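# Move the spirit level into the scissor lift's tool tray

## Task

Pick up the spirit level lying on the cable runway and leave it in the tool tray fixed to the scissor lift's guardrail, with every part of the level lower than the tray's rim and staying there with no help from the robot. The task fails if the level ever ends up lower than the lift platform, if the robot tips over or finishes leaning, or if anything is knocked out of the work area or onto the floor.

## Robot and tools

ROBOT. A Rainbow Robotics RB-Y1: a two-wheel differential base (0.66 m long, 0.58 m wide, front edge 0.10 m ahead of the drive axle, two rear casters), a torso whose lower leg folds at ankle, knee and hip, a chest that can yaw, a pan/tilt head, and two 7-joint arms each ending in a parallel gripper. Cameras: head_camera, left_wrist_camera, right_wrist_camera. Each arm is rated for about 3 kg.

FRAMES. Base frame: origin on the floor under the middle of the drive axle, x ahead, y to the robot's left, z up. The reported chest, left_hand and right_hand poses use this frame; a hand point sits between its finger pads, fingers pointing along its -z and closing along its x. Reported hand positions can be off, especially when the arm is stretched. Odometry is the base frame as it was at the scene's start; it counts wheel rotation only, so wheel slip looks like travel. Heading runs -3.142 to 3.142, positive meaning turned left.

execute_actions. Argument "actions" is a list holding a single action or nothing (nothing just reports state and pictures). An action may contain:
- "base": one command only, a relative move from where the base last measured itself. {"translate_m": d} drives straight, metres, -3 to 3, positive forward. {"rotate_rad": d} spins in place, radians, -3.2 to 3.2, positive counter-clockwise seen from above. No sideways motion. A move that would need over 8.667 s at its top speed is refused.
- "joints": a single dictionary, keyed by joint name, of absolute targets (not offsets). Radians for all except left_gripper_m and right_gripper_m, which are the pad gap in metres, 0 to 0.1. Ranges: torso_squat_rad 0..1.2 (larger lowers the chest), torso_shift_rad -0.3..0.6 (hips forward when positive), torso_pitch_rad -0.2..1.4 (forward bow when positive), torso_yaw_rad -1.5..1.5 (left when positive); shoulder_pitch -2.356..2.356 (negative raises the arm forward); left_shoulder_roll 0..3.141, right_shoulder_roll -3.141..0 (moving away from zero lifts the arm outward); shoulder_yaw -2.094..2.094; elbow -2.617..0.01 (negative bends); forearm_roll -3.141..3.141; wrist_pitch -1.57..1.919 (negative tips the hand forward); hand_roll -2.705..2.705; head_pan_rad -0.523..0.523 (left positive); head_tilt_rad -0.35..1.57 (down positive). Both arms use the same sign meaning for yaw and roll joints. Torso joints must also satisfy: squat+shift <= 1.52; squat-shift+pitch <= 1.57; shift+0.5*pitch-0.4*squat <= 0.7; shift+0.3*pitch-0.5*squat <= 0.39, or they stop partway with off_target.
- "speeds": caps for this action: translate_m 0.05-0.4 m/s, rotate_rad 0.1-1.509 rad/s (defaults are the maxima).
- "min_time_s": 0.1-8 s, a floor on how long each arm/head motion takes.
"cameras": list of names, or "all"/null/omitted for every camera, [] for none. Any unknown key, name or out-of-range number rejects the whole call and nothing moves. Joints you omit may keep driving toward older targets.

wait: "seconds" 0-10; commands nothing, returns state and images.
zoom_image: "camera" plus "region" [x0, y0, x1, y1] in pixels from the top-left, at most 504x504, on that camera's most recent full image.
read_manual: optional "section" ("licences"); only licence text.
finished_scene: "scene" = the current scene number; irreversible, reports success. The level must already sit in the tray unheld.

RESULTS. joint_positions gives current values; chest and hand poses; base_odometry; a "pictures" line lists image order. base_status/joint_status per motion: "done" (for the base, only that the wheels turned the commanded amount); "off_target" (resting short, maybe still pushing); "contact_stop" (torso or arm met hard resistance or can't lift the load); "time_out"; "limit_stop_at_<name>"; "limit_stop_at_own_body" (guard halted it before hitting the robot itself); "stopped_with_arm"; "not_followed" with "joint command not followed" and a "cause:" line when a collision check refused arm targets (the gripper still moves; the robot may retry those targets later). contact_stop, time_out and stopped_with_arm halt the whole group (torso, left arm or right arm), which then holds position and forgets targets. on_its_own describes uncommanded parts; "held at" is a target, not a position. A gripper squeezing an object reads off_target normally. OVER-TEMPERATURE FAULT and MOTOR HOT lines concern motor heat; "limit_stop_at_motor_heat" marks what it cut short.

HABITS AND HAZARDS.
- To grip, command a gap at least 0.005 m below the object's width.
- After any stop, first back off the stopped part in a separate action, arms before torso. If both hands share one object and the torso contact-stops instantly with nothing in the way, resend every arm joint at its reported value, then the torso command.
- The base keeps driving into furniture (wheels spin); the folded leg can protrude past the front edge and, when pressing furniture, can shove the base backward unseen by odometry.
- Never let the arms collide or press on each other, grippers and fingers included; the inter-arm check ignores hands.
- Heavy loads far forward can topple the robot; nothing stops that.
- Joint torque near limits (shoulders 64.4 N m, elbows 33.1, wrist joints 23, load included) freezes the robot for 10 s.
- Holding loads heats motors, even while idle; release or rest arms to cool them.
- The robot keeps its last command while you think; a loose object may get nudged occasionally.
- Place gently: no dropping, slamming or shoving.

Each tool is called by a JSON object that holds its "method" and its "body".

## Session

{"method": "execute_actions", "body": {"actions": [{"joints":{"torso_squat_rad":0}}]}}

Scene clock: 2.00 s.
base_odometry: x=+0.000 y=+0.000 heading=+0.000 (m, m, rad; odometry frame)
base_status: not commanded
joint_positions: torso_squat_rad=+0.000 torso_shift_rad=+0.000 torso_pitch_rad=+0.001 torso_yaw_rad=+0.000 left_shoulder_pitch_rad=-0.030 left_shoulder_roll_rad=+0.026 left_shoulder_yaw_rad=+0.009 left_elbow_rad=-0.140 left_forearm_roll_rad=-0.024 left_wrist_pitch_rad=-0.029 left_hand_roll_rad=-0.026 left_gripper_m=+0.101 right_shoulder_pitch_rad=+0.011 right_shoulder_roll_rad=-0.022 right_shoulder_yaw_rad=+0.023 right_elbow_rad=-0.209 right_forearm_roll_rad=+0.023 right_wrist_pitch_rad=-0.031 right_hand_roll_rad=+0.014 right_gripper_m=+0.099 head_pan_rad=+0.001 head_tilt_rad=+0.400
joint_status: all done
chest: x=-0.2275 y=-0.0009 z=+1.2899 quat_wxyz=(+1.000, +0.001, +0.001, +0.000) (m; base frame)
left_hand: x=-0.1317 y=+0.2393 z=+0.6118 quat_wxyz=(+0.995, +0.016, -0.098, -0.027) (m; base frame)
right_hand: x=-0.1273 y=-0.2341 z=+0.6118 quat_wxyz=(+0.993, -0.011, -0.114, +0.030) (m; base frame)
pictures: head_camera, left_wrist_camera, right_wrist_camera
Images, in order (width x height): head_camera 896x504, left_wrist_camera 644x364, right_wrist_camera 644x364.

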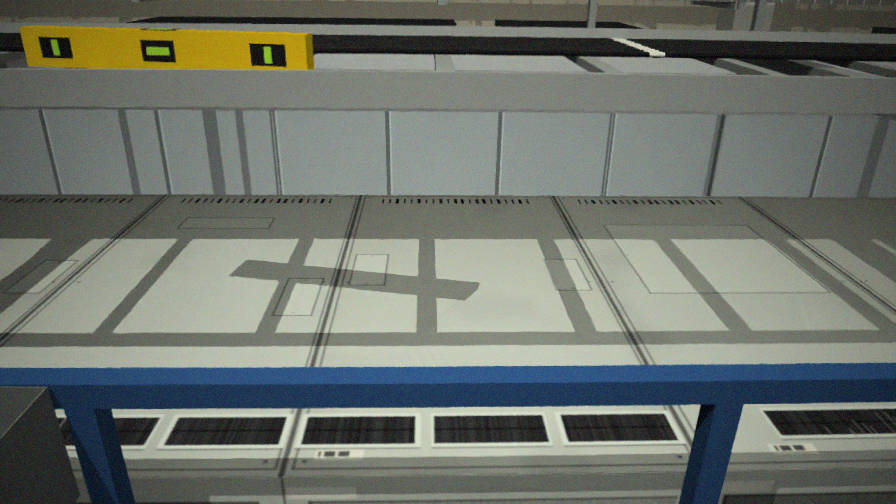

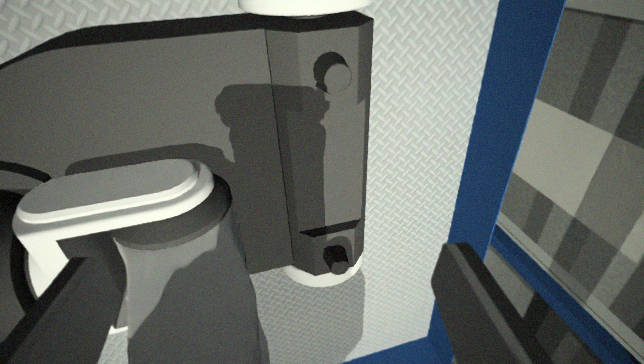

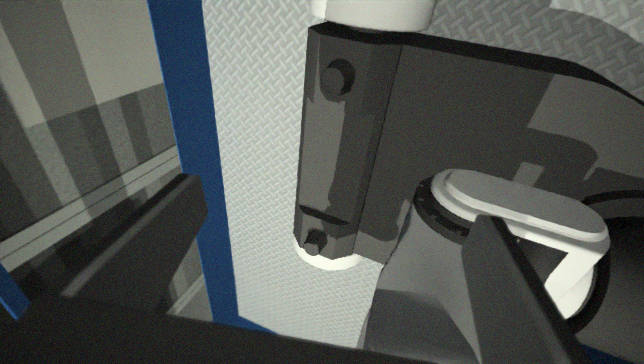

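{"method": "execute_actions", "body": {"actions": [{"joints":{"left_shoulder_pitch_rad":0.5,"left_elbow_rad":-2.5}}], "cameras": []}}

{"method": "execute_actions", "body": {"actions": [{"joints":{"left_shoulder_pitch_rad":-1.2,"left_shoulder_roll_rad":0.3}}], "cameras": []}}

{"method": "execute_actions", "body": {"actions": [{"base":{"translate_m":0.17},"joints":{"left_elbow_rad":-0.1,"left_shoulder_pitch_rad":-2.35,"left_wrist_pitch_rad":1.9,"left_shoulder_roll_rad":0.7,"head_pan_rad":0.4,"head_tilt_rad":0.2}}], "cameras": ["head_camera","left_wrist_camera"]}}

Scene clock: 11.47 s.
base_odometry: x=+0.000 y=+0.000 heading=+0.000 (m, m, rad; odometry frame)
base_status: not commanded
joint_positions: torso_squat_rad=+0.000 torso_shift_rad=+0.000 torso_pitch_rad=+0.001 torso_yaw_rad=+0.000 left_shoulder_pitch_rad=+0.500 left_shoulder_roll_rad=+0.026 left_shoulder_yaw_rad=+0.009 left_elbow_rad=-2.500 left_forearm_roll_rad=-0.024 left_wrist_pitch_rad=-0.030 left_hand_roll_rad=-0.026 left_gripper_m=+0.101 right_shoulder_pitch_rad=+0.011 right_shoulder_roll_rad=-0.022 right_shoulder_yaw_rad=+0.023 right_elbow_rad=-0.209 right_forearm_roll_rad=+0.023 right_wrist_pitch_rad=-0.031 right_hand_roll_rad=+0.014 right_gripper_m=+0.099 head_pan_rad=+0.001 head_tilt_rad=+0.400
joint_status: all done
chest: x=-0.2276 y=-0.0009 z=+1.2899 quat_wxyz=(+1.000, +0.001, +0.001, +0.000) (m; base frame)
left_hand: x=+0.1169 y=+0.2791 z=+1.3048 quat_wxyz=(+0.515, +0.108, -0.850, -0.001) (m; base frame)
right_hand: x=-0.1273 y=-0.2341 z=+0.6118 quat_wxyz=(+0.993, -0.011, -0.114, +0.030) (m; base frame)
pictures: none
No camera images: the call's "cameras" was empty. Leave "cameras" out to get every camera's image.

Scene clock: 13.83 s.
base_odometry: x=+0.000 y=+0.000 heading=+0.000 (m, m, rad; odometry frame)
base_status: not commanded
joint_positions: torso_squat_rad=+0.000 torso_shift_rad=+0.000 torso_pitch_rad=+0.001 torso_yaw_rad=+0.000 left_shoulder_pitch_rad=-1.200 left_shoulder_roll_rad=+0.300 left_shoulder_yaw_rad=+0.009 left_elbow_rad=-2.500 left_forearm_roll_rad=-0.024 left_wrist_pitch_rad=-0.029 left_hand_roll_rad=-0.026 left_gripper_m=+0.101 right_shoulder_pitch_rad=+0.011 right_shoulder_roll_rad=-0.022 right_shoulder_yaw_rad=+0.023 right_elbow_rad=-0.209 right_forearm_roll_rad=+0.023 right_wrist_pitch_rad=-0.031 right_hand_roll_rad=+0.014 right_gripper_m=+0.099 head_pan_rad=+0.001 head_tilt_rad=+0.400
joint_status: all done
chest: x=-0.2276 y=-0.0009 z=+1.2899 quat_wxyz=(+1.000, +0.001, +0.001, +0.000) (m; base frame)
left_hand: x=-0.1957 y=+0.1046 z=+1.7056 quat_wxyz=(-0.285, -0.043, -0.947, -0.142) (m; base frame)
right_hand: x=-0.1272 y=-0.2341 z=+0.6118 quat_wxyz=(+0.993, -0.011, -0.114, +0.030) (m; base frame)
pictures: none
No camera images: the call's "cameras" was empty. Leave "cameras" out to get every camera's image.

Scene clock: 17.23 s.
base_odometry: x=+0.170 y=+0.000 heading=+0.000 (m, m, rad; odometry frame)
base_status: done
joint_positions: torso_squat_rad=+0.000 torso_shift_rad=+0.000 torso_pitch_rad=+0.001 torso_yaw_rad=+0.000 left_shoulder_pitch_rad=-2.350 left_shoulder_roll_rad=+0.700 left_shoulder_yaw_rad=+0.009 left_elbow_rad=-0.100 left_forearm_roll_rad=-0.024 left_wrist_pitch_rad=+1.900 left_hand_roll_rad=-0.026 left_gripper_m=+0.101 right_shoulder_pitch_rad=+0.011 right_shoulder_roll_rad=-0.022 right_shoulder_yaw_rad=+0.023 right_elbow_rad=-0.209 right_forearm_roll_rad=+0.023 right_wrist_pitch_rad=-0.031 right_hand_roll_rad=+0.014 right_gripper_m=+0.099 head_pan_rad=+0.400 head_tilt_rad=+0.200
joint_status: all done
chest: x=-0.2276 y=-0.0009 z=+1.2899 quat_wxyz=(+1.000, +0.001, +0.001, +0.000) (m; base frame)
left_hand: x=+0.2332 y=+0.3173 z=+1.5926 quat_wxyz=(+0.948, +0.092, -0.288, +0.096) (m; base frame)
right_hand: x=-0.1272 y=-0.2341 z=+0.6118 quat_wxyz=(+0.993, -0.011, -0.114, +0.030) (m; base frame)
pictures: head_camera, left_wrist_camera
Images, in order (width x height): head_camera 896x504, left_wrist_camera 644x364.

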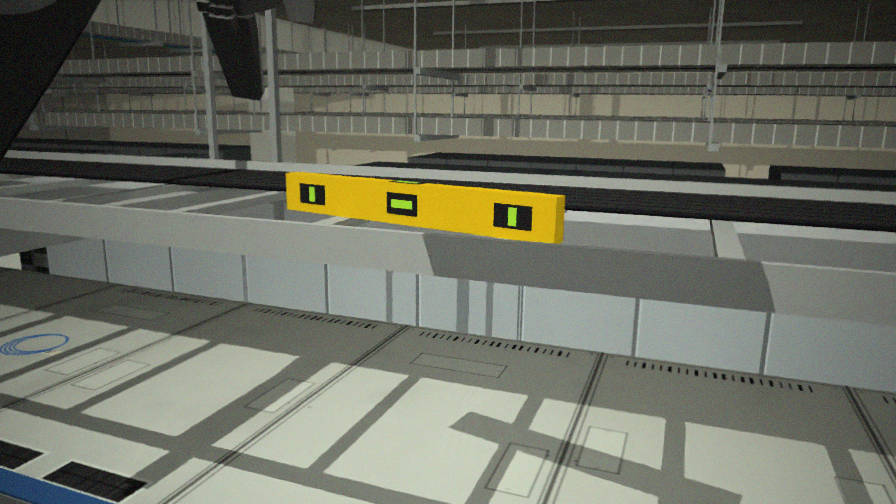

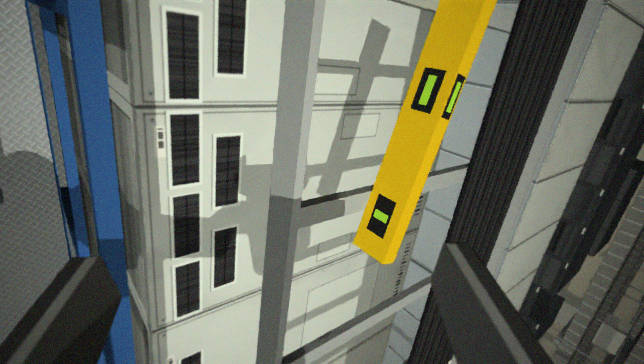

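{"method": "execute_actions", "body": {"actions": [{"joints":{"torso_shift_rad":0.3,"left_hand_roll_rad":-0.35,"head_pan_rad":0.52,"head_tilt_rad":0.3}}], "cameras": ["head_camera","left_wrist_camera"]}}

Scene clock: 23.10 s.
base_odometry: x=+0.170 y=+0.000 heading=+0.000 (m, m, rad; odometry frame)
base_status: not commanded
joint_positions: torso_squat_rad=+0.000 torso_shift_rad=+0.300 torso_pitch_rad=+0.001 torso_yaw_rad=+0.000 left_shoulder_pitch_rad=-2.350 left_shoulder_roll_rad=+0.700 left_shoulder_yaw_rad=+0.009 left_elbow_rad=-0.100 left_forearm_roll_rad=-0.024 left_wrist_pitch_rad=+1.900 left_hand_roll_rad=-0.350 left_gripper_m=+0.101 right_shoulder_pitch_rad=+0.011 right_shoulder_roll_rad=-0.022 right_shoulder_yaw_rad=+0.023 right_elbow_rad=-0.209 right_forearm_roll_rad=+0.023 right_wrist_pitch_rad=-0.031 right_hand_roll_rad=+0.014 right_gripper_m=+0.099 head_pan_rad=+0.520 head_tilt_rad=+0.300
joint_status: all done
chest: x=-0.0208 y=-0.0009 z=+1.2587 quat_wxyz=(+1.000, +0.001, +0.001, +0.000) (m; base frame)
left_hand: x=+0.4401 y=+0.3173 z=+1.5612 quat_wxyz=(+0.951, +0.137, -0.269, -0.058) (m; base frame)
right_hand: x=+0.0795 y=-0.2340 z=+0.5806 quat_wxyz=(+0.993, -0.011, -0.114, +0.030) (m; base frame)
pictures: head_camera, left_wrist_camera
Images, in order (width x height): head_camera 896x504, left_wrist_camera 644x364.

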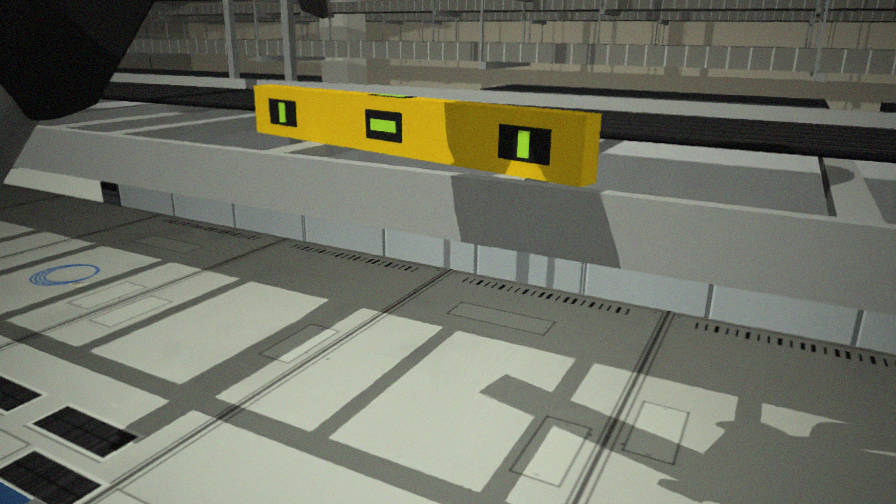

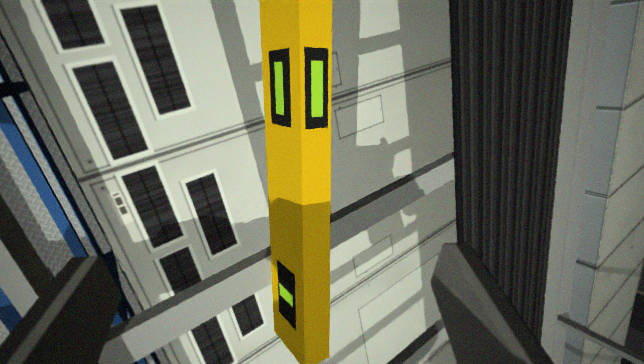

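Aligned. Descend.

{"method": "execute_actions", "body": {"actions": [{"joints":{"torso_pitch_rad":0.08,"left_shoulder_pitch_rad":-2.27,"left_shoulder_roll_rad":0.65},"min_time_s":1.5}], "cameras": ["head_camera","left_wrist_camera"]}}

Scene clock: 27.63 s.
base_odometry: x=+0.170 y=+0.000 heading=+0.000 (m, m, rad; odometry frame)
base_status: not commanded
joint_positions: torso_squat_rad=+0.000 torso_shift_rad=+0.300 torso_pitch_rad=+0.080 torso_yaw_rad=+0.000 left_shoulder_pitch_rad=-2.271 left_shoulder_roll_rad=+0.650 left_shoulder_yaw_rad=+0.009 left_elbow_rad=-0.100 left_forearm_roll_rad=-0.024 left_wrist_pitch_rad=+1.900 left_hand_roll_rad=-0.350 left_gripper_m=+0.101 right_shoulder_pitch_rad=+0.011 right_shoulder_roll_rad=-0.022 right_shoulder_yaw_rad=+0.023 right_elbow_rad=-0.209 right_forearm_roll_rad=+0.023 right_wrist_pitch_rad=-0.031 right_hand_roll_rad=+0.014 right_gripper_m=+0.099 head_pan_rad=+0.520 head_tilt_rad=+0.300
joint_status: all done
chest: x=+0.0035 y=-0.0009 z=+1.2577 quat_wxyz=(+0.999, +0.001, +0.040, +0.000) (m; base frame)
left_hand: x=+0.5020 y=+0.3073 z=+1.4839 quat_wxyz=(+0.968, +0.146, -0.189, -0.077) (m; base frame)
right_hand: x=+0.0502 y=-0.2340 z=+0.5738 quat_wxyz=(+0.997, -0.009, -0.075, +0.030) (m; base frame)
pictures: head_camera, left_wrist_camera
Images, in order (width x height): head_camera 896x504, left_wrist_camera 644x364.

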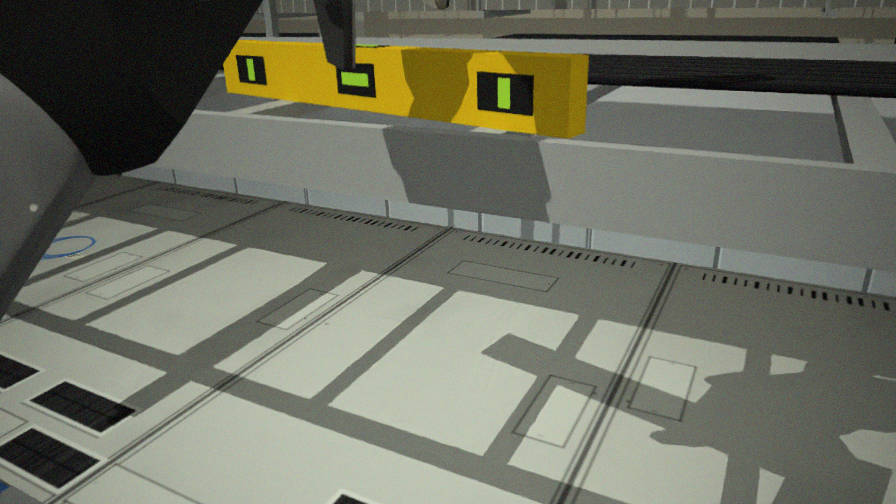

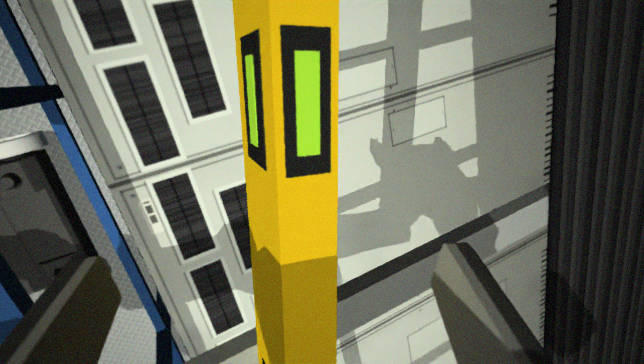

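{"method": "execute_actions", "body": {"actions": [{"joints":{"left_shoulder_pitch_rad":-2.18,"left_shoulder_roll_rad":0.6,"left_hand_roll_rad":-0.3},"min_time_s":1.2}], "cameras": ["head_camera","left_wrist_camera"]}}

Scene clock: 32.00 s.
base_odometry: x=+0.170 y=+0.000 heading=+0.000 (m, m, rad; odometry frame)
base_status: not commanded
joint_positions: torso_squat_rad=+0.000 torso_shift_rad=+0.300 torso_pitch_rad=+0.080 torso_yaw_rad=+0.000 left_shoulder_pitch_rad=-2.181 left_shoulder_roll_rad=+0.600 left_shoulder_yaw_rad=+0.009 left_elbow_rad=-0.100 left_forearm_roll_rad=-0.024 left_wrist_pitch_rad=+1.900 left_hand_roll_rad=-0.300 left_gripper_m=+0.101 right_shoulder_pitch_rad=+0.011 right_shoulder_roll_rad=-0.022 right_shoulder_yaw_rad=+0.023 right_elbow_rad=-0.209 right_forearm_roll_rad=+0.023 right_wrist_pitch_rad=-0.031 right_hand_roll_rad=+0.014 right_gripper_m=+0.099 head_pan_rad=+0.520 head_tilt_rad=+0.300
joint_status: all done
chest: x=+0.0035 y=-0.0009 z=+1.2577 quat_wxyz=(+0.999, +0.001, +0.040, +0.000) (m; base frame)
left_hand: x=+0.5149 y=+0.2992 z=+1.4375 quat_wxyz=(+0.975, +0.153, -0.145, -0.067) (m; base frame)
right_hand: x=+0.0502 y=-0.2340 z=+0.5738 quat_wxyz=(+0.997, -0.009, -0.075, +0.030) (m; base frame)
pictures: head_camera, left_wrist_camera
Images, in order (width x height): head_camera 896x504, left_wrist_camera 644x364.

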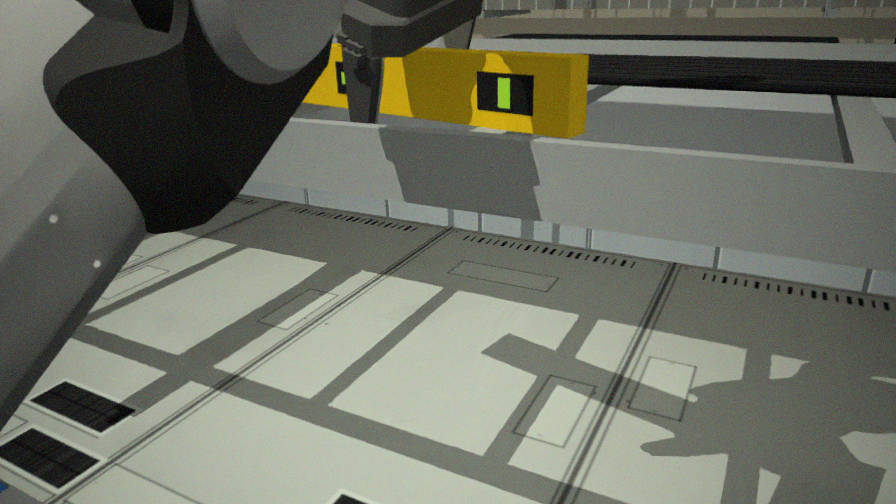

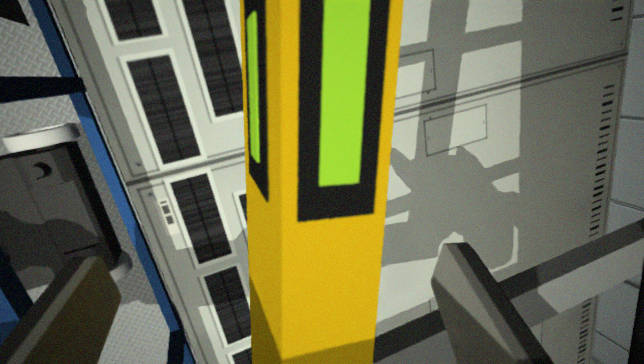

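{"method": "execute_actions", "body": {"actions": [{"joints":{"left_gripper_m":0.0}}], "cameras": []}}

{"method": "execute_actions", "body": {"actions": [{"joints":{"torso_pitch_rad":-0.03,"left_shoulder_pitch_rad":-2.35},"min_time_s":1.2}], "cameras": []}}

{"method": "execute_actions", "body": {"actions": [{"joints":{"torso_shift_rad":0.05,"torso_pitch_rad":0}}], "cameras": []}}

{"method": "execute_actions", "body": {"actions": [{"joints":{"left_shoulder_pitch_rad":-1.9,"left_shoulder_roll_rad":1.3,"left_forearm_roll_rad":0.3,"left_wrist_pitch_rad":1.5,"left_hand_roll_rad":-1.0,"head_tilt_rad":0.6},"min_time_s":2}], "cameras": ["head_camera"]}}

Scene clock: 44.80 s.
base_odometry: x=+0.170 y=+0.000 heading=+0.000 (m, m, rad; odometry frame)
base_status: not commanded
joint_positions: torso_squat_rad=+0.000 torso_shift_rad=+0.300 torso_pitch_rad=+0.080 torso_yaw_rad=+0.000 left_shoulder_pitch_rad=-2.181 left_shoulder_roll_rad=+0.600 left_shoulder_yaw_rad=+0.009 left_elbow_rad=-0.100 left_forearm_roll_rad=-0.024 left_wrist_pitch_rad=+1.900 left_hand_roll_rad=-0.300 left_gripper_m=+0.022 right_shoulder_pitch_rad=+0.011 right_shoulder_roll_rad=-0.022 right_shoulder_yaw_rad=+0.023 right_elbow_rad=-0.209 right_forearm_roll_rad=+0.023 right_wrist_pitch_rad=-0.031 right_hand_roll_rad=+0.014 right_gripper_m=+0.099 head_pan_rad=+0.520 head_tilt_rad=+0.300
joint_status: left_gripper_m off_target (ended at +0.022, target +0.000)
chest: x=+0.0035 y=-0.0009 z=+1.2577 quat_wxyz=(+0.999, +0.001, +0.040, +0.000) (m; base frame)
left_hand: x=+0.5149 y=+0.2992 z=+1.4375 quat_wxyz=(+0.975, +0.153, -0.145, -0.067) (m; base frame)
right_hand: x=+0.0502 y=-0.2340 z=+0.5738 quat_wxyz=(+0.997, -0.009, -0.075, +0.030) (m; base frame)
pictures: none
No camera images: the call's "cameras" was empty. Leave "cameras" out to get every camera's image.

Scene clock: 46.27 s.
base_odometry: x=+0.170 y=+0.000 heading=+0.000 (m, m, rad; odometry frame)
base_status: not commanded
joint_positions: torso_squat_rad=+0.000 torso_shift_rad=+0.300 torso_pitch_rad=-0.030 torso_yaw_rad=+0.000 left_shoulder_pitch_rad=-2.350 left_shoulder_roll_rad=+0.600 left_shoulder_yaw_rad=+0.009 left_elbow_rad=-0.100 left_forearm_roll_rad=-0.024 left_wrist_pitch_rad=+1.900 left_hand_roll_rad=-0.300 left_gripper_m=+0.022 right_shoulder_pitch_rad=+0.011 right_shoulder_roll_rad=-0.022 right_shoulder_yaw_rad=+0.023 right_elbow_rad=-0.209 right_forearm_roll_rad=+0.023 right_wrist_pitch_rad=-0.031 right_hand_roll_rad=+0.014 right_gripper_m=+0.099 head_pan_rad=+0.520 head_tilt_rad=+0.300
joint_status: all done
chest: x=-0.0306 y=-0.0009 z=+1.2585 quat_wxyz=(+1.000, +0.001, -0.015, +0.000) (m; base frame)
left_hand: x=+0.4311 y=+0.2710 z=+1.5695 quat_wxyz=(+0.945, +0.155, -0.278, -0.074) (m; base frame)
right_hand: x=+0.0910 y=-0.2340 z=+0.5839 quat_wxyz=(+0.991, -0.011, -0.130, +0.029) (m; base frame)
pictures: none
No camera images: the call's "cameras" was empty. Leave "cameras" out to get every camera's image.

Scene clock: 48.73 s.
base_odometry: x=+0.170 y=+0.000 heading=+0.000 (m, m, rad; odometry frame)
base_status: not commanded
joint_positions: torso_squat_rad=+0.000 torso_shift_rad=+0.050 torso_pitch_rad=+0.000 torso_yaw_rad=+0.000 left_shoulder_pitch_rad=-2.350 left_shoulder_roll_rad=+0.600 left_shoulder_yaw_rad=+0.009 left_elbow_rad=-0.100 left_forearm_roll_rad=-0.024 left_wrist_pitch_rad=+1.900 left_hand_roll_rad=-0.300 left_gripper_m=+0.022 right_shoulder_pitch_rad=+0.011 right_shoulder_roll_rad=-0.022 right_shoulder_yaw_rad=+0.023 right_elbow_rad=-0.209 right_forearm_roll_rad=+0.023 right_wrist_pitch_rad=-0.031 right_hand_roll_rad=+0.014 right_gripper_m=+0.099 head_pan_rad=+0.520 head_tilt_rad=+0.300
joint_status: all done
chest: x=-0.1931 y=-0.0009 z=+1.2891 quat_wxyz=(+1.000, +0.001, +0.000, +0.000) (m; base frame)
left_hand: x=+0.2777 y=+0.2710 z=+1.5860 quat_wxyz=(+0.949, +0.154, -0.264, -0.077) (m; base frame)
right_hand: x=-0.0918 y=-0.2341 z=+0.6111 quat_wxyz=(+0.993, -0.011, -0.115, +0.030) (m; base frame)
pictures: none
No camera images: the call's "cameras" was empty. Leave "cameras" out to get every camera's image.

Scene clock: 51.73 s.
base_odometry: x=+0.170 y=+0.000 heading=+0.000 (m, m, rad; odometry frame)
base_status: not commanded
joint_positions: torso_squat_rad=+0.000 torso_shift_rad=+0.050 torso_pitch_rad=-0.001 torso_yaw_rad=+0.000 left_shoulder_pitch_rad=-1.919 left_shoulder_roll_rad=+1.277 left_shoulder_yaw_rad=+0.011 left_elbow_rad=-0.098 left_forearm_roll_rad=+0.281 left_wrist_pitch_rad=+1.529 left_hand_roll_rad=-0.976 left_gripper_m=+0.022 right_shoulder_pitch_rad=+0.011 right_shoulder_roll_rad=-0.022 right_shoulder_yaw_rad=+0.023 right_elbow_rad=-0.209 right_forearm_roll_rad=+0.023 right_wrist_pitch_rad=-0.031 right_hand_roll_rad=+0.014 right_gripper_m=+0.099 head_pan_rad=+0.520 head_tilt_rad=+0.600
joint_status: left_shoulder_roll_rad contact_stop_at_left_wrist_pitch_rad (moved +0.677 of +0.700); left_wrist_pitch_rad contact_stop (moved -0.371 of -0.400); left_hand_roll_rad contact_stop_at_left_wrist_pitch_rad (moved -0.676 of -0.700); the others done
on_its_own: left_wrist_pitch_rad is held at +1.527, not at your +1.500, since a contact_stop; left_hand_roll_rad is held at -0.976, not at your -1.000, since a contact_stop
chest: x=-0.1934 y=-0.0018 z=+1.2891 quat_wxyz=(+1.000, +0.001, +0.000, +0.000) (m; base frame)
left_hand: x=+0.2408 y=+0.6220 z=+1.4667 quat_wxyz=(+0.934, +0.143, -0.317, -0.088) (m; base frame)
right_hand: x=-0.0919 y=-0.2341 z=+0.6108 quat_wxyz=(+0.993, -0.010, -0.115, +0.029) (m; base frame)
pictures: head_camera
Images, in order (width x height): head_camera 896x504.

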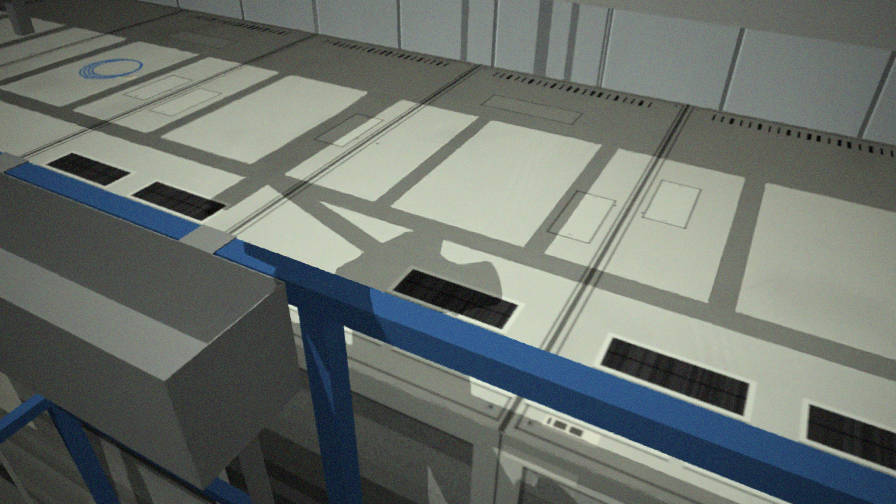

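{"method": "execute_actions", "body": {"actions": [{"joints":{"left_forearm_roll_rad":-0.45,"left_hand_roll_rad":-0.8,"torso_yaw_rad":0.3,"head_tilt_rad":0.3},"min_time_s":1.5}], "cameras": ["head_camera","left_wrist_camera"]}}

Scene clock: 56.73 s.
base_odometry: x=+0.170 y=+0.000 heading=+0.000 (m, m, rad; odometry frame)
base_status: not commanded
joint_positions: torso_squat_rad=+0.000 torso_shift_rad=+0.049 torso_pitch_rad=-0.001 torso_yaw_rad=+0.018 left_shoulder_pitch_rad=-1.922 left_shoulder_roll_rad=+1.269 left_shoulder_yaw_rad=+0.013 left_elbow_rad=-0.097 left_forearm_roll_rad=+0.270 left_wrist_pitch_rad=+1.533 left_hand_roll_rad=-0.965 left_gripper_m=+0.023 right_shoulder_pitch_rad=+0.011 right_shoulder_roll_rad=-0.022 right_shoulder_yaw_rad=+0.023 right_elbow_rad=-0.209 right_forearm_roll_rad=+0.023 right_wrist_pitch_rad=-0.031 right_hand_roll_rad=+0.014 right_gripper_m=+0.099 head_pan_rad=+0.520 head_tilt_rad=+0.300
joint_status: torso_yaw_rad stopped_with_arm (moved +0.019 of +0.300); left_forearm_roll_rad contact_stop (moved -0.011 of -0.731); left_hand_roll_rad contact_stop_at_left_forearm_roll_rad (moved +0.011 of +0.176); the others done
on_its_own: torso_yaw_rad is held at +0.019, not at your +0.300, since it stopped_with_arm; left_shoulder_roll_rad is held at +1.273, not at your +1.300, since a contact_stop; left_forearm_roll_rad is held at +0.269, not at your -0.450, since a contact_stop; left_wrist_pitch_rad is held at +1.531, not at your +1.500, since a contact_stop; left_hand_roll_rad is held at -0.964, not at your -0.800, since a contact_stop
chest: x=-0.1939 y=-0.0019 z=+1.2891 quat_wxyz=(+1.000, +0.001, -0.001, +0.009) (m; base frame)
left_hand: x=+0.2298 y=+0.6271 z=+1.4671 quat_wxyz=(+0.935, +0.145, -0.313, -0.077) (m; base frame)
right_hand: x=-0.0875 y=-0.2322 z=+0.6109 quat_wxyz=(+0.993, -0.009, -0.116, +0.039) (m; base frame)
pictures: head_camera, left_wrist_camera
Images, in order (width x height): head_camera 896x504, left_wrist_camera 644x364.

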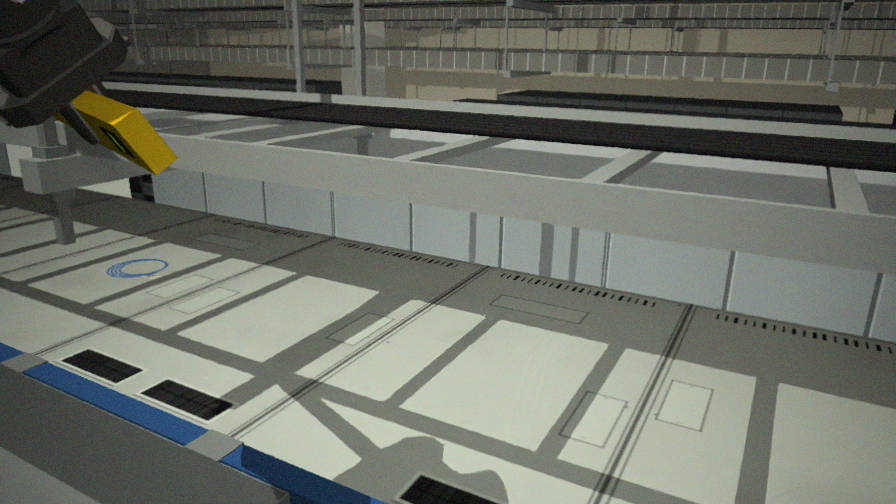

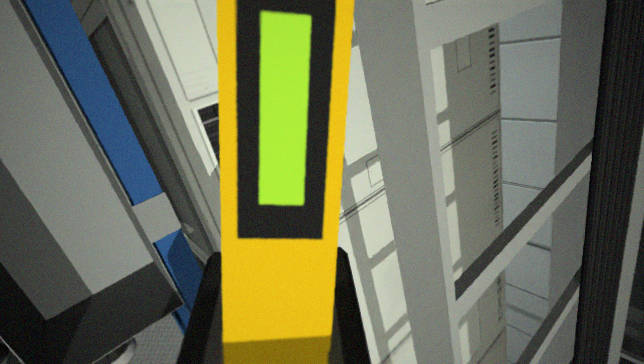

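The end touches a hanger rod. Back off inward.

{"method": "execute_actions", "body": {"actions": [{"joints":{"left_shoulder_roll_rad":1.1}}], "cameras": []}}

{"method": "execute_actions", "body": {"actions": [{"joints":{"left_forearm_roll_rad":-0.45,"left_hand_roll_rad":-0.9},"min_time_s":1.2}], "cameras": []}}

{"method": "execute_actions", "body": {"actions": [{"joints":{"torso_yaw_rad":0.3,"head_tilt_rad":0.4}}], "cameras": ["head_camera"]}}

Scene clock: 61.97 s.
base_odometry: x=+0.170 y=+0.000 heading=+0.000 (m, m, rad; odometry frame)
base_status: not commanded
joint_positions: torso_squat_rad=+0.000 torso_shift_rad=+0.050 torso_pitch_rad=-0.001 torso_yaw_rad=+0.019 left_shoulder_pitch_rad=-1.920 left_shoulder_roll_rad=+1.100 left_shoulder_yaw_rad=+0.012 left_elbow_rad=-0.097 left_forearm_roll_rad=+0.269 left_wrist_pitch_rad=+1.531 left_hand_roll_rad=-0.964 left_gripper_m=+0.022 right_shoulder_pitch_rad=+0.011 right_shoulder_roll_rad=-0.022 right_shoulder_yaw_rad=+0.023 right_elbow_rad=-0.209 right_forearm_roll_rad=+0.023 right_wrist_pitch_rad=-0.031 right_hand_roll_rad=+0.014 right_gripper_m=+0.099 head_pan_rad=+0.520 head_tilt_rad=+0.300
joint_status: all done
on_its_own: torso_yaw_rad is held at +0.019, not at your +0.300, since it stopped_with_arm; left_forearm_roll_rad is held at +0.269, not at your -0.450, since a contact_stop; left_wrist_pitch_rad is held at +1.531, not at your +1.500, since a contact_stop; left_hand_roll_rad is held at -0.964, not at your -0.800, since a contact_stop
chest: x=-0.1935 y=-0.0009 z=+1.2891 quat_wxyz=(+1.000, +0.001, +0.000, +0.009) (m; base frame)
left_hand: x=+0.2911 y=+0.5552 z=+1.4613 quat_wxyz=(+0.931, +0.146, -0.293, -0.159) (m; base frame)
right_hand: x=-0.0874 y=-0.2321 z=+0.6112 quat_wxyz=(+0.993, -0.010, -0.115, +0.039) (m; base frame)
pictures: none
No camera images: the call's "cameras" was empty. Leave "cameras" out to get every camera's image.

Scene clock: 64.20 s.
base_odometry: x=+0.170 y=+0.000 heading=+0.000 (m, m, rad; odometry frame)
base_status: not commanded
joint_positions: torso_squat_rad=+0.000 torso_shift_rad=+0.049 torso_pitch_rad=-0.001 torso_yaw_rad=+0.019 left_shoulder_pitch_rad=-1.922 left_shoulder_roll_rad=+1.092 left_shoulder_yaw_rad=+0.015 left_elbow_rad=-0.096 left_forearm_roll_rad=-0.167 left_wrist_pitch_rad=+1.535 left_hand_roll_rad=-0.929 left_gripper_m=+0.024 right_shoulder_pitch_rad=+0.011 right_shoulder_roll_rad=-0.022 right_shoulder_yaw_rad=+0.023 right_elbow_rad=-0.209 right_forearm_roll_rad=+0.023 right_wrist_pitch_rad=-0.031 right_hand_roll_rad=+0.014 right_gripper_m=+0.099 head_pan_rad=+0.520 head_tilt_rad=+0.300
joint_status: left_forearm_roll_rad contact_stop (moved -0.436 of -0.719); left_hand_roll_rad contact_stop_at_left_forearm_roll_rad (moved +0.036 of +0.064)
on_its_own: torso_yaw_rad is held at +0.019, not at your +0.300, since it stopped_with_arm; left_shoulder_pitch_rad is held at -1.921, not at your -1.900, since a contact_stop; left_forearm_roll_rad is held at -0.169, not at your -0.450, since a contact_stop; left_wrist_pitch_rad is held at +1.534, not at your +1.500, since a contact_stop; left_hand_roll_rad is held at -0.929, not at your -0.900, since a contact_stop
chest: x=-0.1938 y=-0.0017 z=+1.2891 quat_wxyz=(+1.000, +0.001, -0.001, +0.009) (m; base frame)
left_hand: x=+0.2310 y=+0.6272 z=+1.4596 quat_wxyz=(+0.944, +0.284, -0.144, -0.089) (m; base frame)
right_hand: x=-0.0876 y=-0.2322 z=+0.6110 quat_wxyz=(+0.993, -0.009, -0.115, +0.039) (m; base frame)
pictures: none
No camera images: the call's "cameras" was empty. Leave "cameras" out to get every camera's image.

not run: a stop came earlier in this reply.

{"method": "execute_actions", "body": {"actions": [{"joints":{"left_shoulder_roll_rad":0.7,"left_wrist_pitch_rad":1.8}}], "cameras": []}}

{"method": "execute_actions", "body": {"actions": [{"joints":{"left_hand_roll_rad":-0.2,"torso_shift_rad":-0.1}}], "cameras": ["head_camera"]}}

Scene clock: 69.43 s.
base_odometry: x=+0.170 y=+0.000 heading=+0.000 (m, m, rad; odometry frame)
base_status: not commanded
joint_positions: torso_squat_rad=+0.000 torso_shift_rad=+0.049 torso_pitch_rad=-0.001 torso_yaw_rad=+0.019 left_shoulder_pitch_rad=-1.922 left_shoulder_roll_rad=+0.701 left_shoulder_yaw_rad=+0.013 left_elbow_rad=-0.097 left_forearm_roll_rad=-0.169 left_wrist_pitch_rad=+1.800 left_hand_roll_rad=-0.928 left_gripper_m=+0.023 right_shoulder_pitch_rad=+0.011 right_shoulder_roll_rad=-0.022 right_shoulder_yaw_rad=+0.023 right_elbow_rad=-0.209 right_forearm_roll_rad=+0.023 right_wrist_pitch_rad=-0.031 right_hand_roll_rad=+0.014 right_gripper_m=+0.099 head_pan_rad=+0.520 head_tilt_rad=+0.300
joint_status: all done
on_its_own: torso_yaw_rad is held at +0.019, not at your +0.300, since it stopped_with_arm; left_shoulder_pitch_rad is held at -1.921, not at your -1.900, since a contact_stop; left_forearm_roll_rad is held at -0.169, not at your -0.450, since a contact_stop; left_hand_roll_rad is held at -0.929, not at your -0.900, since a contact_stop
chest: x=-0.1940 y=-0.0010 z=+1.2891 quat_wxyz=(+1.000, +0.001, -0.001, +0.009) (m; base frame)
left_hand: x=+0.2989 y=+0.4324 z=+1.4127 quat_wxyz=(+0.936, +0.236, -0.022, -0.261) (m; base frame)
right_hand: x=-0.0874 y=-0.2321 z=+0.6112 quat_wxyz=(+0.992, -0.009, -0.116, +0.039) (m; base frame)
pictures: none
No camera images: the call's "cameras" was empty. Leave "cameras" out to get every camera's image.

Scene clock: 71.20 s.
base_odometry: x=+0.170 y=+0.000 heading=+0.000 (m, m, rad; odometry frame)
base_status: not commanded
joint_positions: torso_squat_rad=+0.000 torso_shift_rad=-0.100 torso_pitch_rad=-0.001 torso_yaw_rad=+0.019 left_shoulder_pitch_rad=-1.922 left_shoulder_roll_rad=+0.700 left_shoulder_yaw_rad=+0.014 left_elbow_rad=-0.097 left_forearm_roll_rad=-0.169 left_wrist_pitch_rad=+1.800 left_hand_roll_rad=-0.200 left_gripper_m=+0.022 right_shoulder_pitch_rad=+0.011 right_shoulder_roll_rad=-0.022 right_shoulder_yaw_rad=+0.023 right_elbow_rad=-0.209 right_forearm_roll_rad=+0.023 right_wrist_pitch_rad=-0.031 right_hand_roll_rad=+0.014 right_gripper_m=+0.099 head_pan_rad=+0.520 head_tilt_rad=+0.300
joint_status: all done
on_its_own: torso_yaw_rad is held at +0.019, not at your +0.300, since it stopped_with_arm; left_shoulder_pitch_rad is held at -1.921, not at your -1.900, since a contact_stop; left_forearm_roll_rad is held at -0.169, not at your -0.450, since a contact_stop
chest: x=-0.2983 y=-0.0010 z=+1.2864 quat_wxyz=(+1.000, +0.001, -0.001, +0.009) (m; base frame)
left_hand: x=+0.1948 y=+0.4322 z=+1.4093 quat_wxyz=(+0.968, +0.212, -0.104, +0.089) (m; base frame)
right_hand: x=-0.1920 y=-0.2321 z=+0.6086 quat_wxyz=(+0.993, -0.010, -0.115, +0.039) (m; base frame)
pictures: head_camera
Images, in order (width x height): head_camera 896x504.

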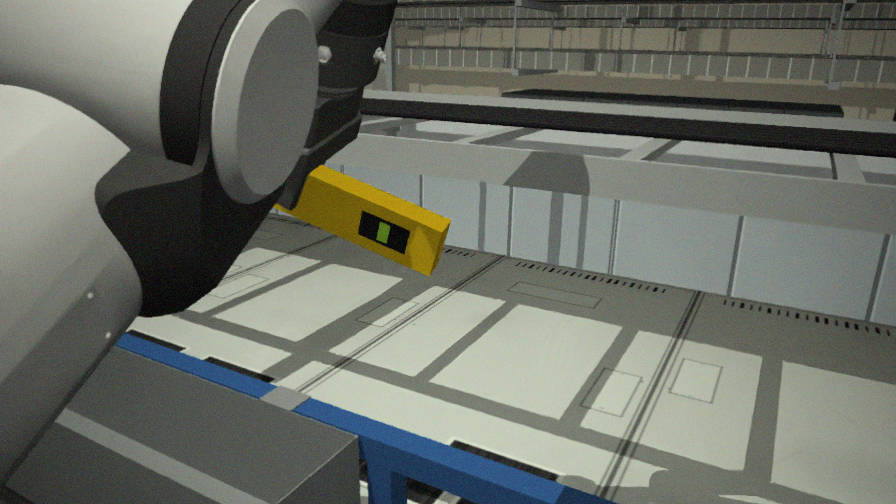

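{"method": "execute_actions", "body": {"actions": [{"joints":{"torso_yaw_rad":0.5,"left_hand_roll_rad":-0.85,"left_forearm_roll_rad":-0.05,"left_shoulder_pitch_rad":-1.75,"left_wrist_pitch_rad":1.6,"head_tilt_rad":0.6,"head_pan_rad":0.3},"min_time_s":1.5}], "cameras": ["head_camera"]}}

Scene clock: 78.37 s.
base_odometry: x=+0.170 y=+0.000 heading=+0.000 (m, m, rad; odometry frame)
base_status: not commanded
joint_positions: torso_squat_rad=+0.000 torso_shift_rad=-0.100 torso_pitch_rad=-0.001 torso_yaw_rad=+0.500 left_shoulder_pitch_rad=-1.750 left_shoulder_roll_rad=+0.700 left_shoulder_yaw_rad=+0.014 left_elbow_rad=-0.097 left_forearm_roll_rad=-0.050 left_wrist_pitch_rad=+1.600 left_hand_roll_rad=-0.850 left_gripper_m=+0.022 right_shoulder_pitch_rad=+0.011 right_shoulder_roll_rad=-0.022 right_shoulder_yaw_rad=+0.023 right_elbow_rad=-0.209 right_forearm_roll_rad=+0.023 right_wrist_pitch_rad=-0.031 right_hand_roll_rad=+0.014 right_gripper_m=+0.099 head_pan_rad=+0.300 head_tilt_rad=+0.600
joint_status: all done
chest: x=-0.2982 y=-0.0009 z=+1.2864 quat_wxyz=(+0.969, +0.001, -0.001, +0.247) (m; base frame)
left_hand: x=-0.0357 y=+0.6472 z=+1.3314 quat_wxyz=(+0.973, +0.231, -0.004, -0.015) (m; base frame)
right_hand: x=-0.0966 y=-0.1569 z=+0.6088 quat_wxyz=(+0.955, +0.018, -0.115, +0.274) (m; base frame)
pictures: head_camera
Images, in order (width x height): head_camera 896x504.

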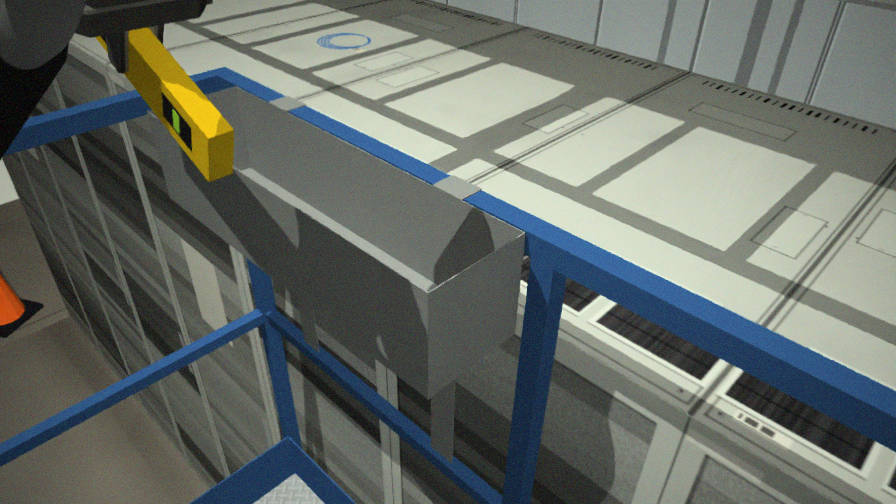

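{"method": "execute_actions", "body": {"actions": [{"joints":{"torso_squat_rad":0.55,"torso_shift_rad":0.23,"left_forearm_roll_rad":0.06,"left_wrist_pitch_rad":1.71,"head_pan_rad":0.52}}], "cameras": ["head_camera","left_wrist_camera"]}}

Scene clock: 85.53 s.
base_odometry: x=+0.170 y=+0.000 heading=+0.000 (m, m, rad; odometry frame)
base_status: not commanded
joint_positions: torso_squat_rad=+0.550 torso_shift_rad=+0.230 torso_pitch_rad=-0.001 torso_yaw_rad=+0.500 left_shoulder_pitch_rad=-1.750 left_shoulder_roll_rad=+0.700 left_shoulder_yaw_rad=+0.014 left_elbow_rad=-0.097 left_forearm_roll_rad=+0.060 left_wrist_pitch_rad=+1.710 left_hand_roll_rad=-0.850 left_gripper_m=+0.022 right_shoulder_pitch_rad=+0.011 right_shoulder_roll_rad=-0.022 right_shoulder_yaw_rad=+0.023 right_elbow_rad=-0.209 right_forearm_roll_rad=+0.023 right_wrist_pitch_rad=-0.031 right_hand_roll_rad=+0.014 right_gripper_m=+0.099 head_pan_rad=+0.520 head_tilt_rad=+0.600
joint_status: all done
chest: x=-0.0922 y=-0.0008 z=+1.1710 quat_wxyz=(+0.969, +0.001, -0.001, +0.247) (m; base frame)
left_hand: x=+0.1714 y=+0.6142 z=+1.2024 quat_wxyz=(+0.988, +0.155, -0.007, -0.021) (m; base frame)
right_hand: x=+0.1093 y=-0.1568 z=+0.4933 quat_wxyz=(+0.955, +0.018, -0.115, +0.274) (m; base frame)
pictures: head_camera, left_wrist_camera
Images, in order (width x height): head_camera 896x504, left_wrist_camera 644x364.

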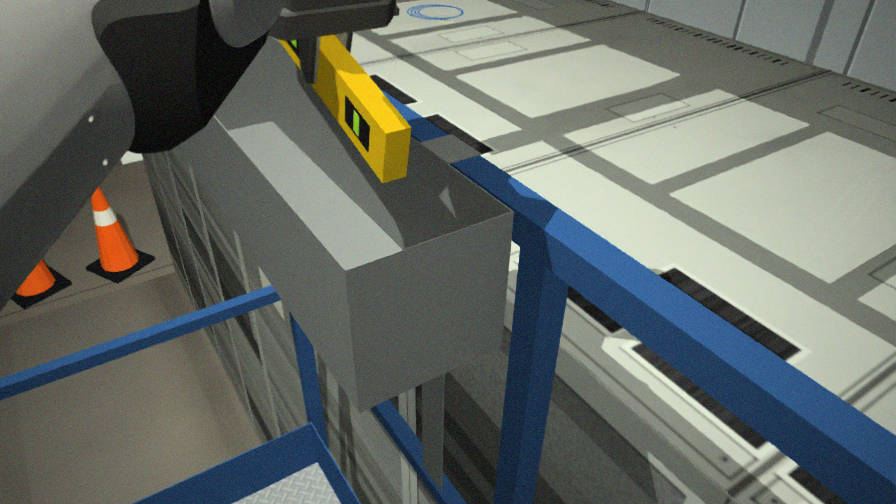

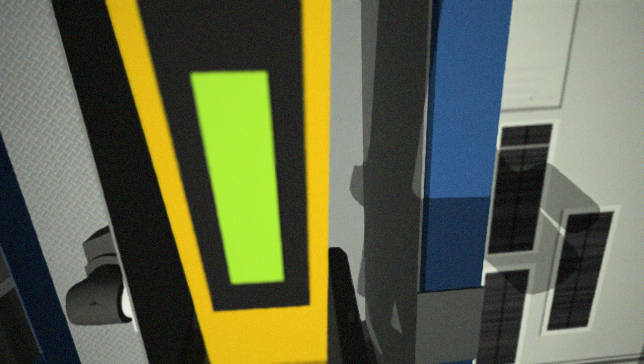

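{"method": "execute_actions", "body": {"actions": [{"joints":{"left_shoulder_pitch_rad":-1.6,"left_forearm_roll_rad":0.22,"left_wrist_pitch_rad":1.72,"left_shoulder_roll_rad":0.75,"left_hand_roll_rad":-0.85},"min_time_s":1.5}], "cameras": ["head_camera","left_wrist_camera"]}}

Scene clock: 92.47 s.
base_odometry: x=+0.170 y=+0.000 heading=+0.000 (m, m, rad; odometry frame)
base_status: not commanded
joint_positions: torso_squat_rad=+0.550 torso_shift_rad=+0.230 torso_pitch_rad=-0.001 torso_yaw_rad=+0.500 left_shoulder_pitch_rad=-1.600 left_shoulder_roll_rad=+0.750 left_shoulder_yaw_rad=+0.014 left_elbow_rad=-0.097 left_forearm_roll_rad=+0.220 left_wrist_pitch_rad=+1.720 left_hand_roll_rad=-0.850 left_gripper_m=+0.022 right_shoulder_pitch_rad=+0.011 right_shoulder_roll_rad=-0.022 right_shoulder_yaw_rad=+0.023 right_elbow_rad=-0.209 right_forearm_roll_rad=+0.023 right_wrist_pitch_rad=-0.031 right_hand_roll_rad=+0.014 right_gripper_m=+0.099 head_pan_rad=+0.520 head_tilt_rad=+0.600
joint_status: all done
chest: x=-0.0922 y=-0.0008 z=+1.1710 quat_wxyz=(+0.969, +0.001, -0.001, +0.247) (m; base frame)
left_hand: x=+0.1464 y=+0.6180 z=+1.1318 quat_wxyz=(+0.998, +0.067, -0.003, +0.004) (m; base frame)
right_hand: x=+0.1093 y=-0.1568 z=+0.4933 quat_wxyz=(+0.955, +0.018, -0.115, +0.274) (m; base frame)
pictures: head_camera, left_wrist_camera
Images, in order (width x height): head_camera 896x504, left_wrist_camera 644x364.

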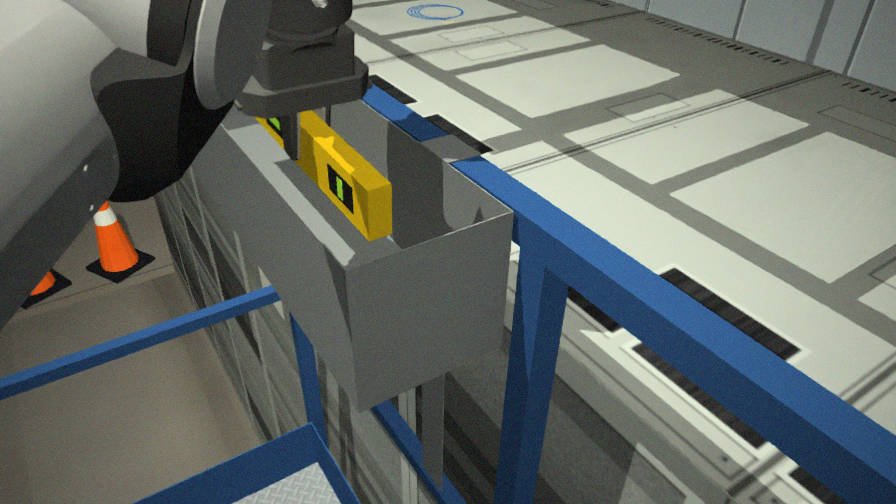

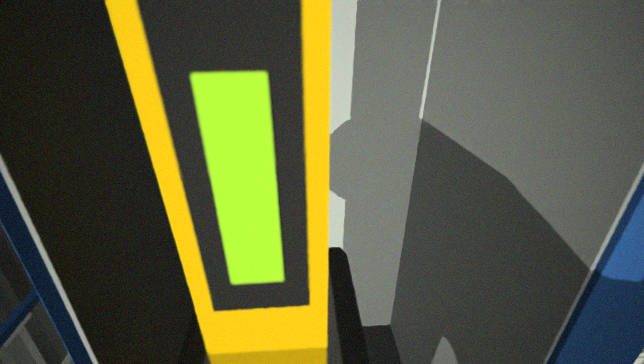

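{"method": "execute_actions", "body": {"actions": [{"joints":{"torso_squat_rad":0.62,"torso_shift_rad":0.26}}], "cameras": []}}

{"method": "execute_actions", "body": {"actions": [{"joints":{"left_gripper_m":0.05}}], "cameras": []}}

{"method": "execute_actions", "body": {"actions": [{"joints":{"torso_squat_rad":0.3,"torso_shift_rad":0.22,"head_tilt_rad":0.8}}], "cameras": ["head_camera","left_wrist_camera"]}}

Scene clock: 97.40 s.
base_odometry: x=+0.170 y=+0.000 heading=+0.000 (m, m, rad; odometry frame)
base_status: not commanded
joint_positions: torso_squat_rad=+0.620 torso_shift_rad=+0.260 torso_pitch_rad=-0.001 torso_yaw_rad=+0.500 left_shoulder_pitch_rad=-1.600 left_shoulder_roll_rad=+0.750 left_shoulder_yaw_rad=+0.014 left_elbow_rad=-0.097 left_forearm_roll_rad=+0.220 left_wrist_pitch_rad=+1.720 left_hand_roll_rad=-0.850 left_gripper_m=+0.022 right_shoulder_pitch_rad=+0.011 right_shoulder_roll_rad=-0.022 right_shoulder_yaw_rad=+0.023 right_elbow_rad=-0.209 right_forearm_roll_rad=+0.023 right_wrist_pitch_rad=-0.031 right_hand_roll_rad=+0.014 right_gripper_m=+0.099 head_pan_rad=+0.520 head_tilt_rad=+0.600
joint_status: all done
chest: x=-0.0818 y=-0.0008 z=+1.1405 quat_wxyz=(+0.969, +0.001, -0.001, +0.247) (m; base frame)
left_hand: x=+0.1567 y=+0.6180 z=+1.1012 quat_wxyz=(+0.998, +0.067, -0.003, +0.004) (m; base frame)
right_hand: x=+0.1198 y=-0.1568 z=+0.4628 quat_wxyz=(+0.955, +0.018, -0.115, +0.274) (m; base frame)
pictures: none
No camera images: the call's "cameras" was empty. Leave "cameras" out to get every camera's image.

Scene clock: 98.37 s.
base_odometry: x=+0.170 y=+0.000 heading=+0.000 (m, m, rad; odometry frame)
base_status: not commanded
joint_positions: torso_squat_rad=+0.620 torso_shift_rad=+0.260 torso_pitch_rad=-0.001 torso_yaw_rad=+0.500 left_shoulder_pitch_rad=-1.600 left_shoulder_roll_rad=+0.750 left_shoulder_yaw_rad=+0.014 left_elbow_rad=-0.097 left_forearm_roll_rad=+0.220 left_wrist_pitch_rad=+1.720 left_hand_roll_rad=-0.850 left_gripper_m=+0.050 right_shoulder_pitch_rad=+0.011 right_shoulder_roll_rad=-0.022 right_shoulder_yaw_rad=+0.023 right_elbow_rad=-0.209 right_forearm_roll_rad=+0.023 right_wrist_pitch_rad=-0.031 right_hand_roll_rad=+0.014 right_gripper_m=+0.099 head_pan_rad=+0.520 head_tilt_rad=+0.600
joint_status: all done
chest: x=-0.0818 y=-0.0008 z=+1.1405 quat_wxyz=(+0.969, +0.001, -0.001, +0.247) (m; base frame)
left_hand: x=+0.1567 y=+0.6180 z=+1.1012 quat_wxyz=(+0.998, +0.067, -0.003, +0.004) (m; base frame)
right_hand: x=+0.1198 y=-0.1568 z=+0.4628 quat_wxyz=(+0.955, +0.018, -0.115, +0.274) (m; base frame)
pictures: none
No camera images: the call's "cameras" was empty. Leave "cameras" out to get every camera's image.

Scene clock: 100.23 s.
base_odometry: x=+0.170 y=+0.000 heading=+0.000 (m, m, rad; odometry frame)
base_status: not commanded
joint_positions: torso_squat_rad=+0.300 torso_shift_rad=+0.220 torso_pitch_rad=-0.001 torso_yaw_rad=+0.500 left_shoulder_pitch_rad=-1.600 left_shoulder_roll_rad=+0.750 left_shoulder_yaw_rad=+0.014 left_elbow_rad=-0.097 left_forearm_roll_rad=+0.220 left_wrist_pitch_rad=+1.720 left_hand_roll_rad=-0.850 left_gripper_m=+0.050 right_shoulder_pitch_rad=+0.011 right_shoulder_roll_rad=-0.022 right_shoulder_yaw_rad=+0.023 right_elbow_rad=-0.209 right_forearm_roll_rad=+0.023 right_wrist_pitch_rad=-0.031 right_hand_roll_rad=+0.014 right_gripper_m=+0.099 head_pan_rad=+0.520 head_tilt_rad=+0.800
joint_status: all done
chest: x=-0.0824 y=-0.0009 z=+1.2425 quat_wxyz=(+0.969, +0.001, -0.001, +0.247) (m; base frame)
left_hand: x=+0.1562 y=+0.6180 z=+1.2033 quat_wxyz=(+0.998, +0.067, -0.003, +0.004) (m; base frame)
right_hand: x=+0.1192 y=-0.1569 z=+0.5649 quat_wxyz=(+0.955, +0.018, -0.115, +0.274) (m; base frame)
pictures: head_camera, left_wrist_camera
Images, in order (width x height): head_camera 896x504, left_wrist_camera 644x364.

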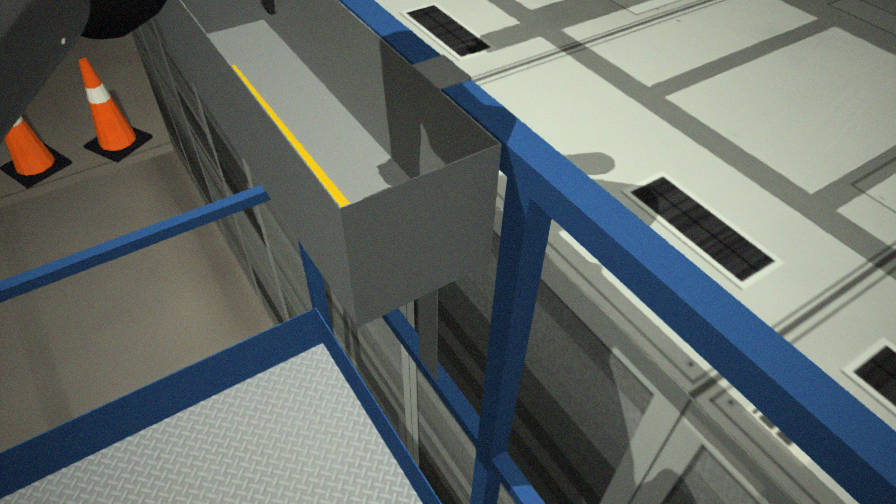

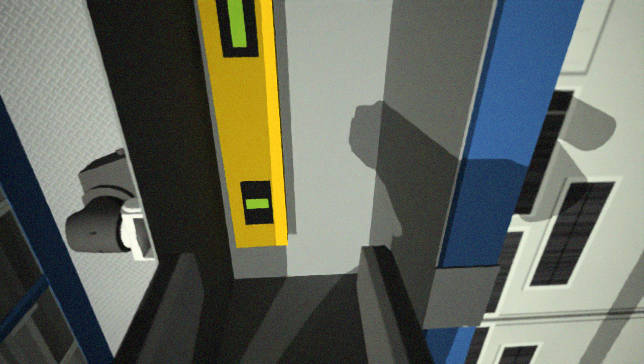

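{"method": "finished_scene", "body": {"scene": 2}}

The scene is finished: the task was done.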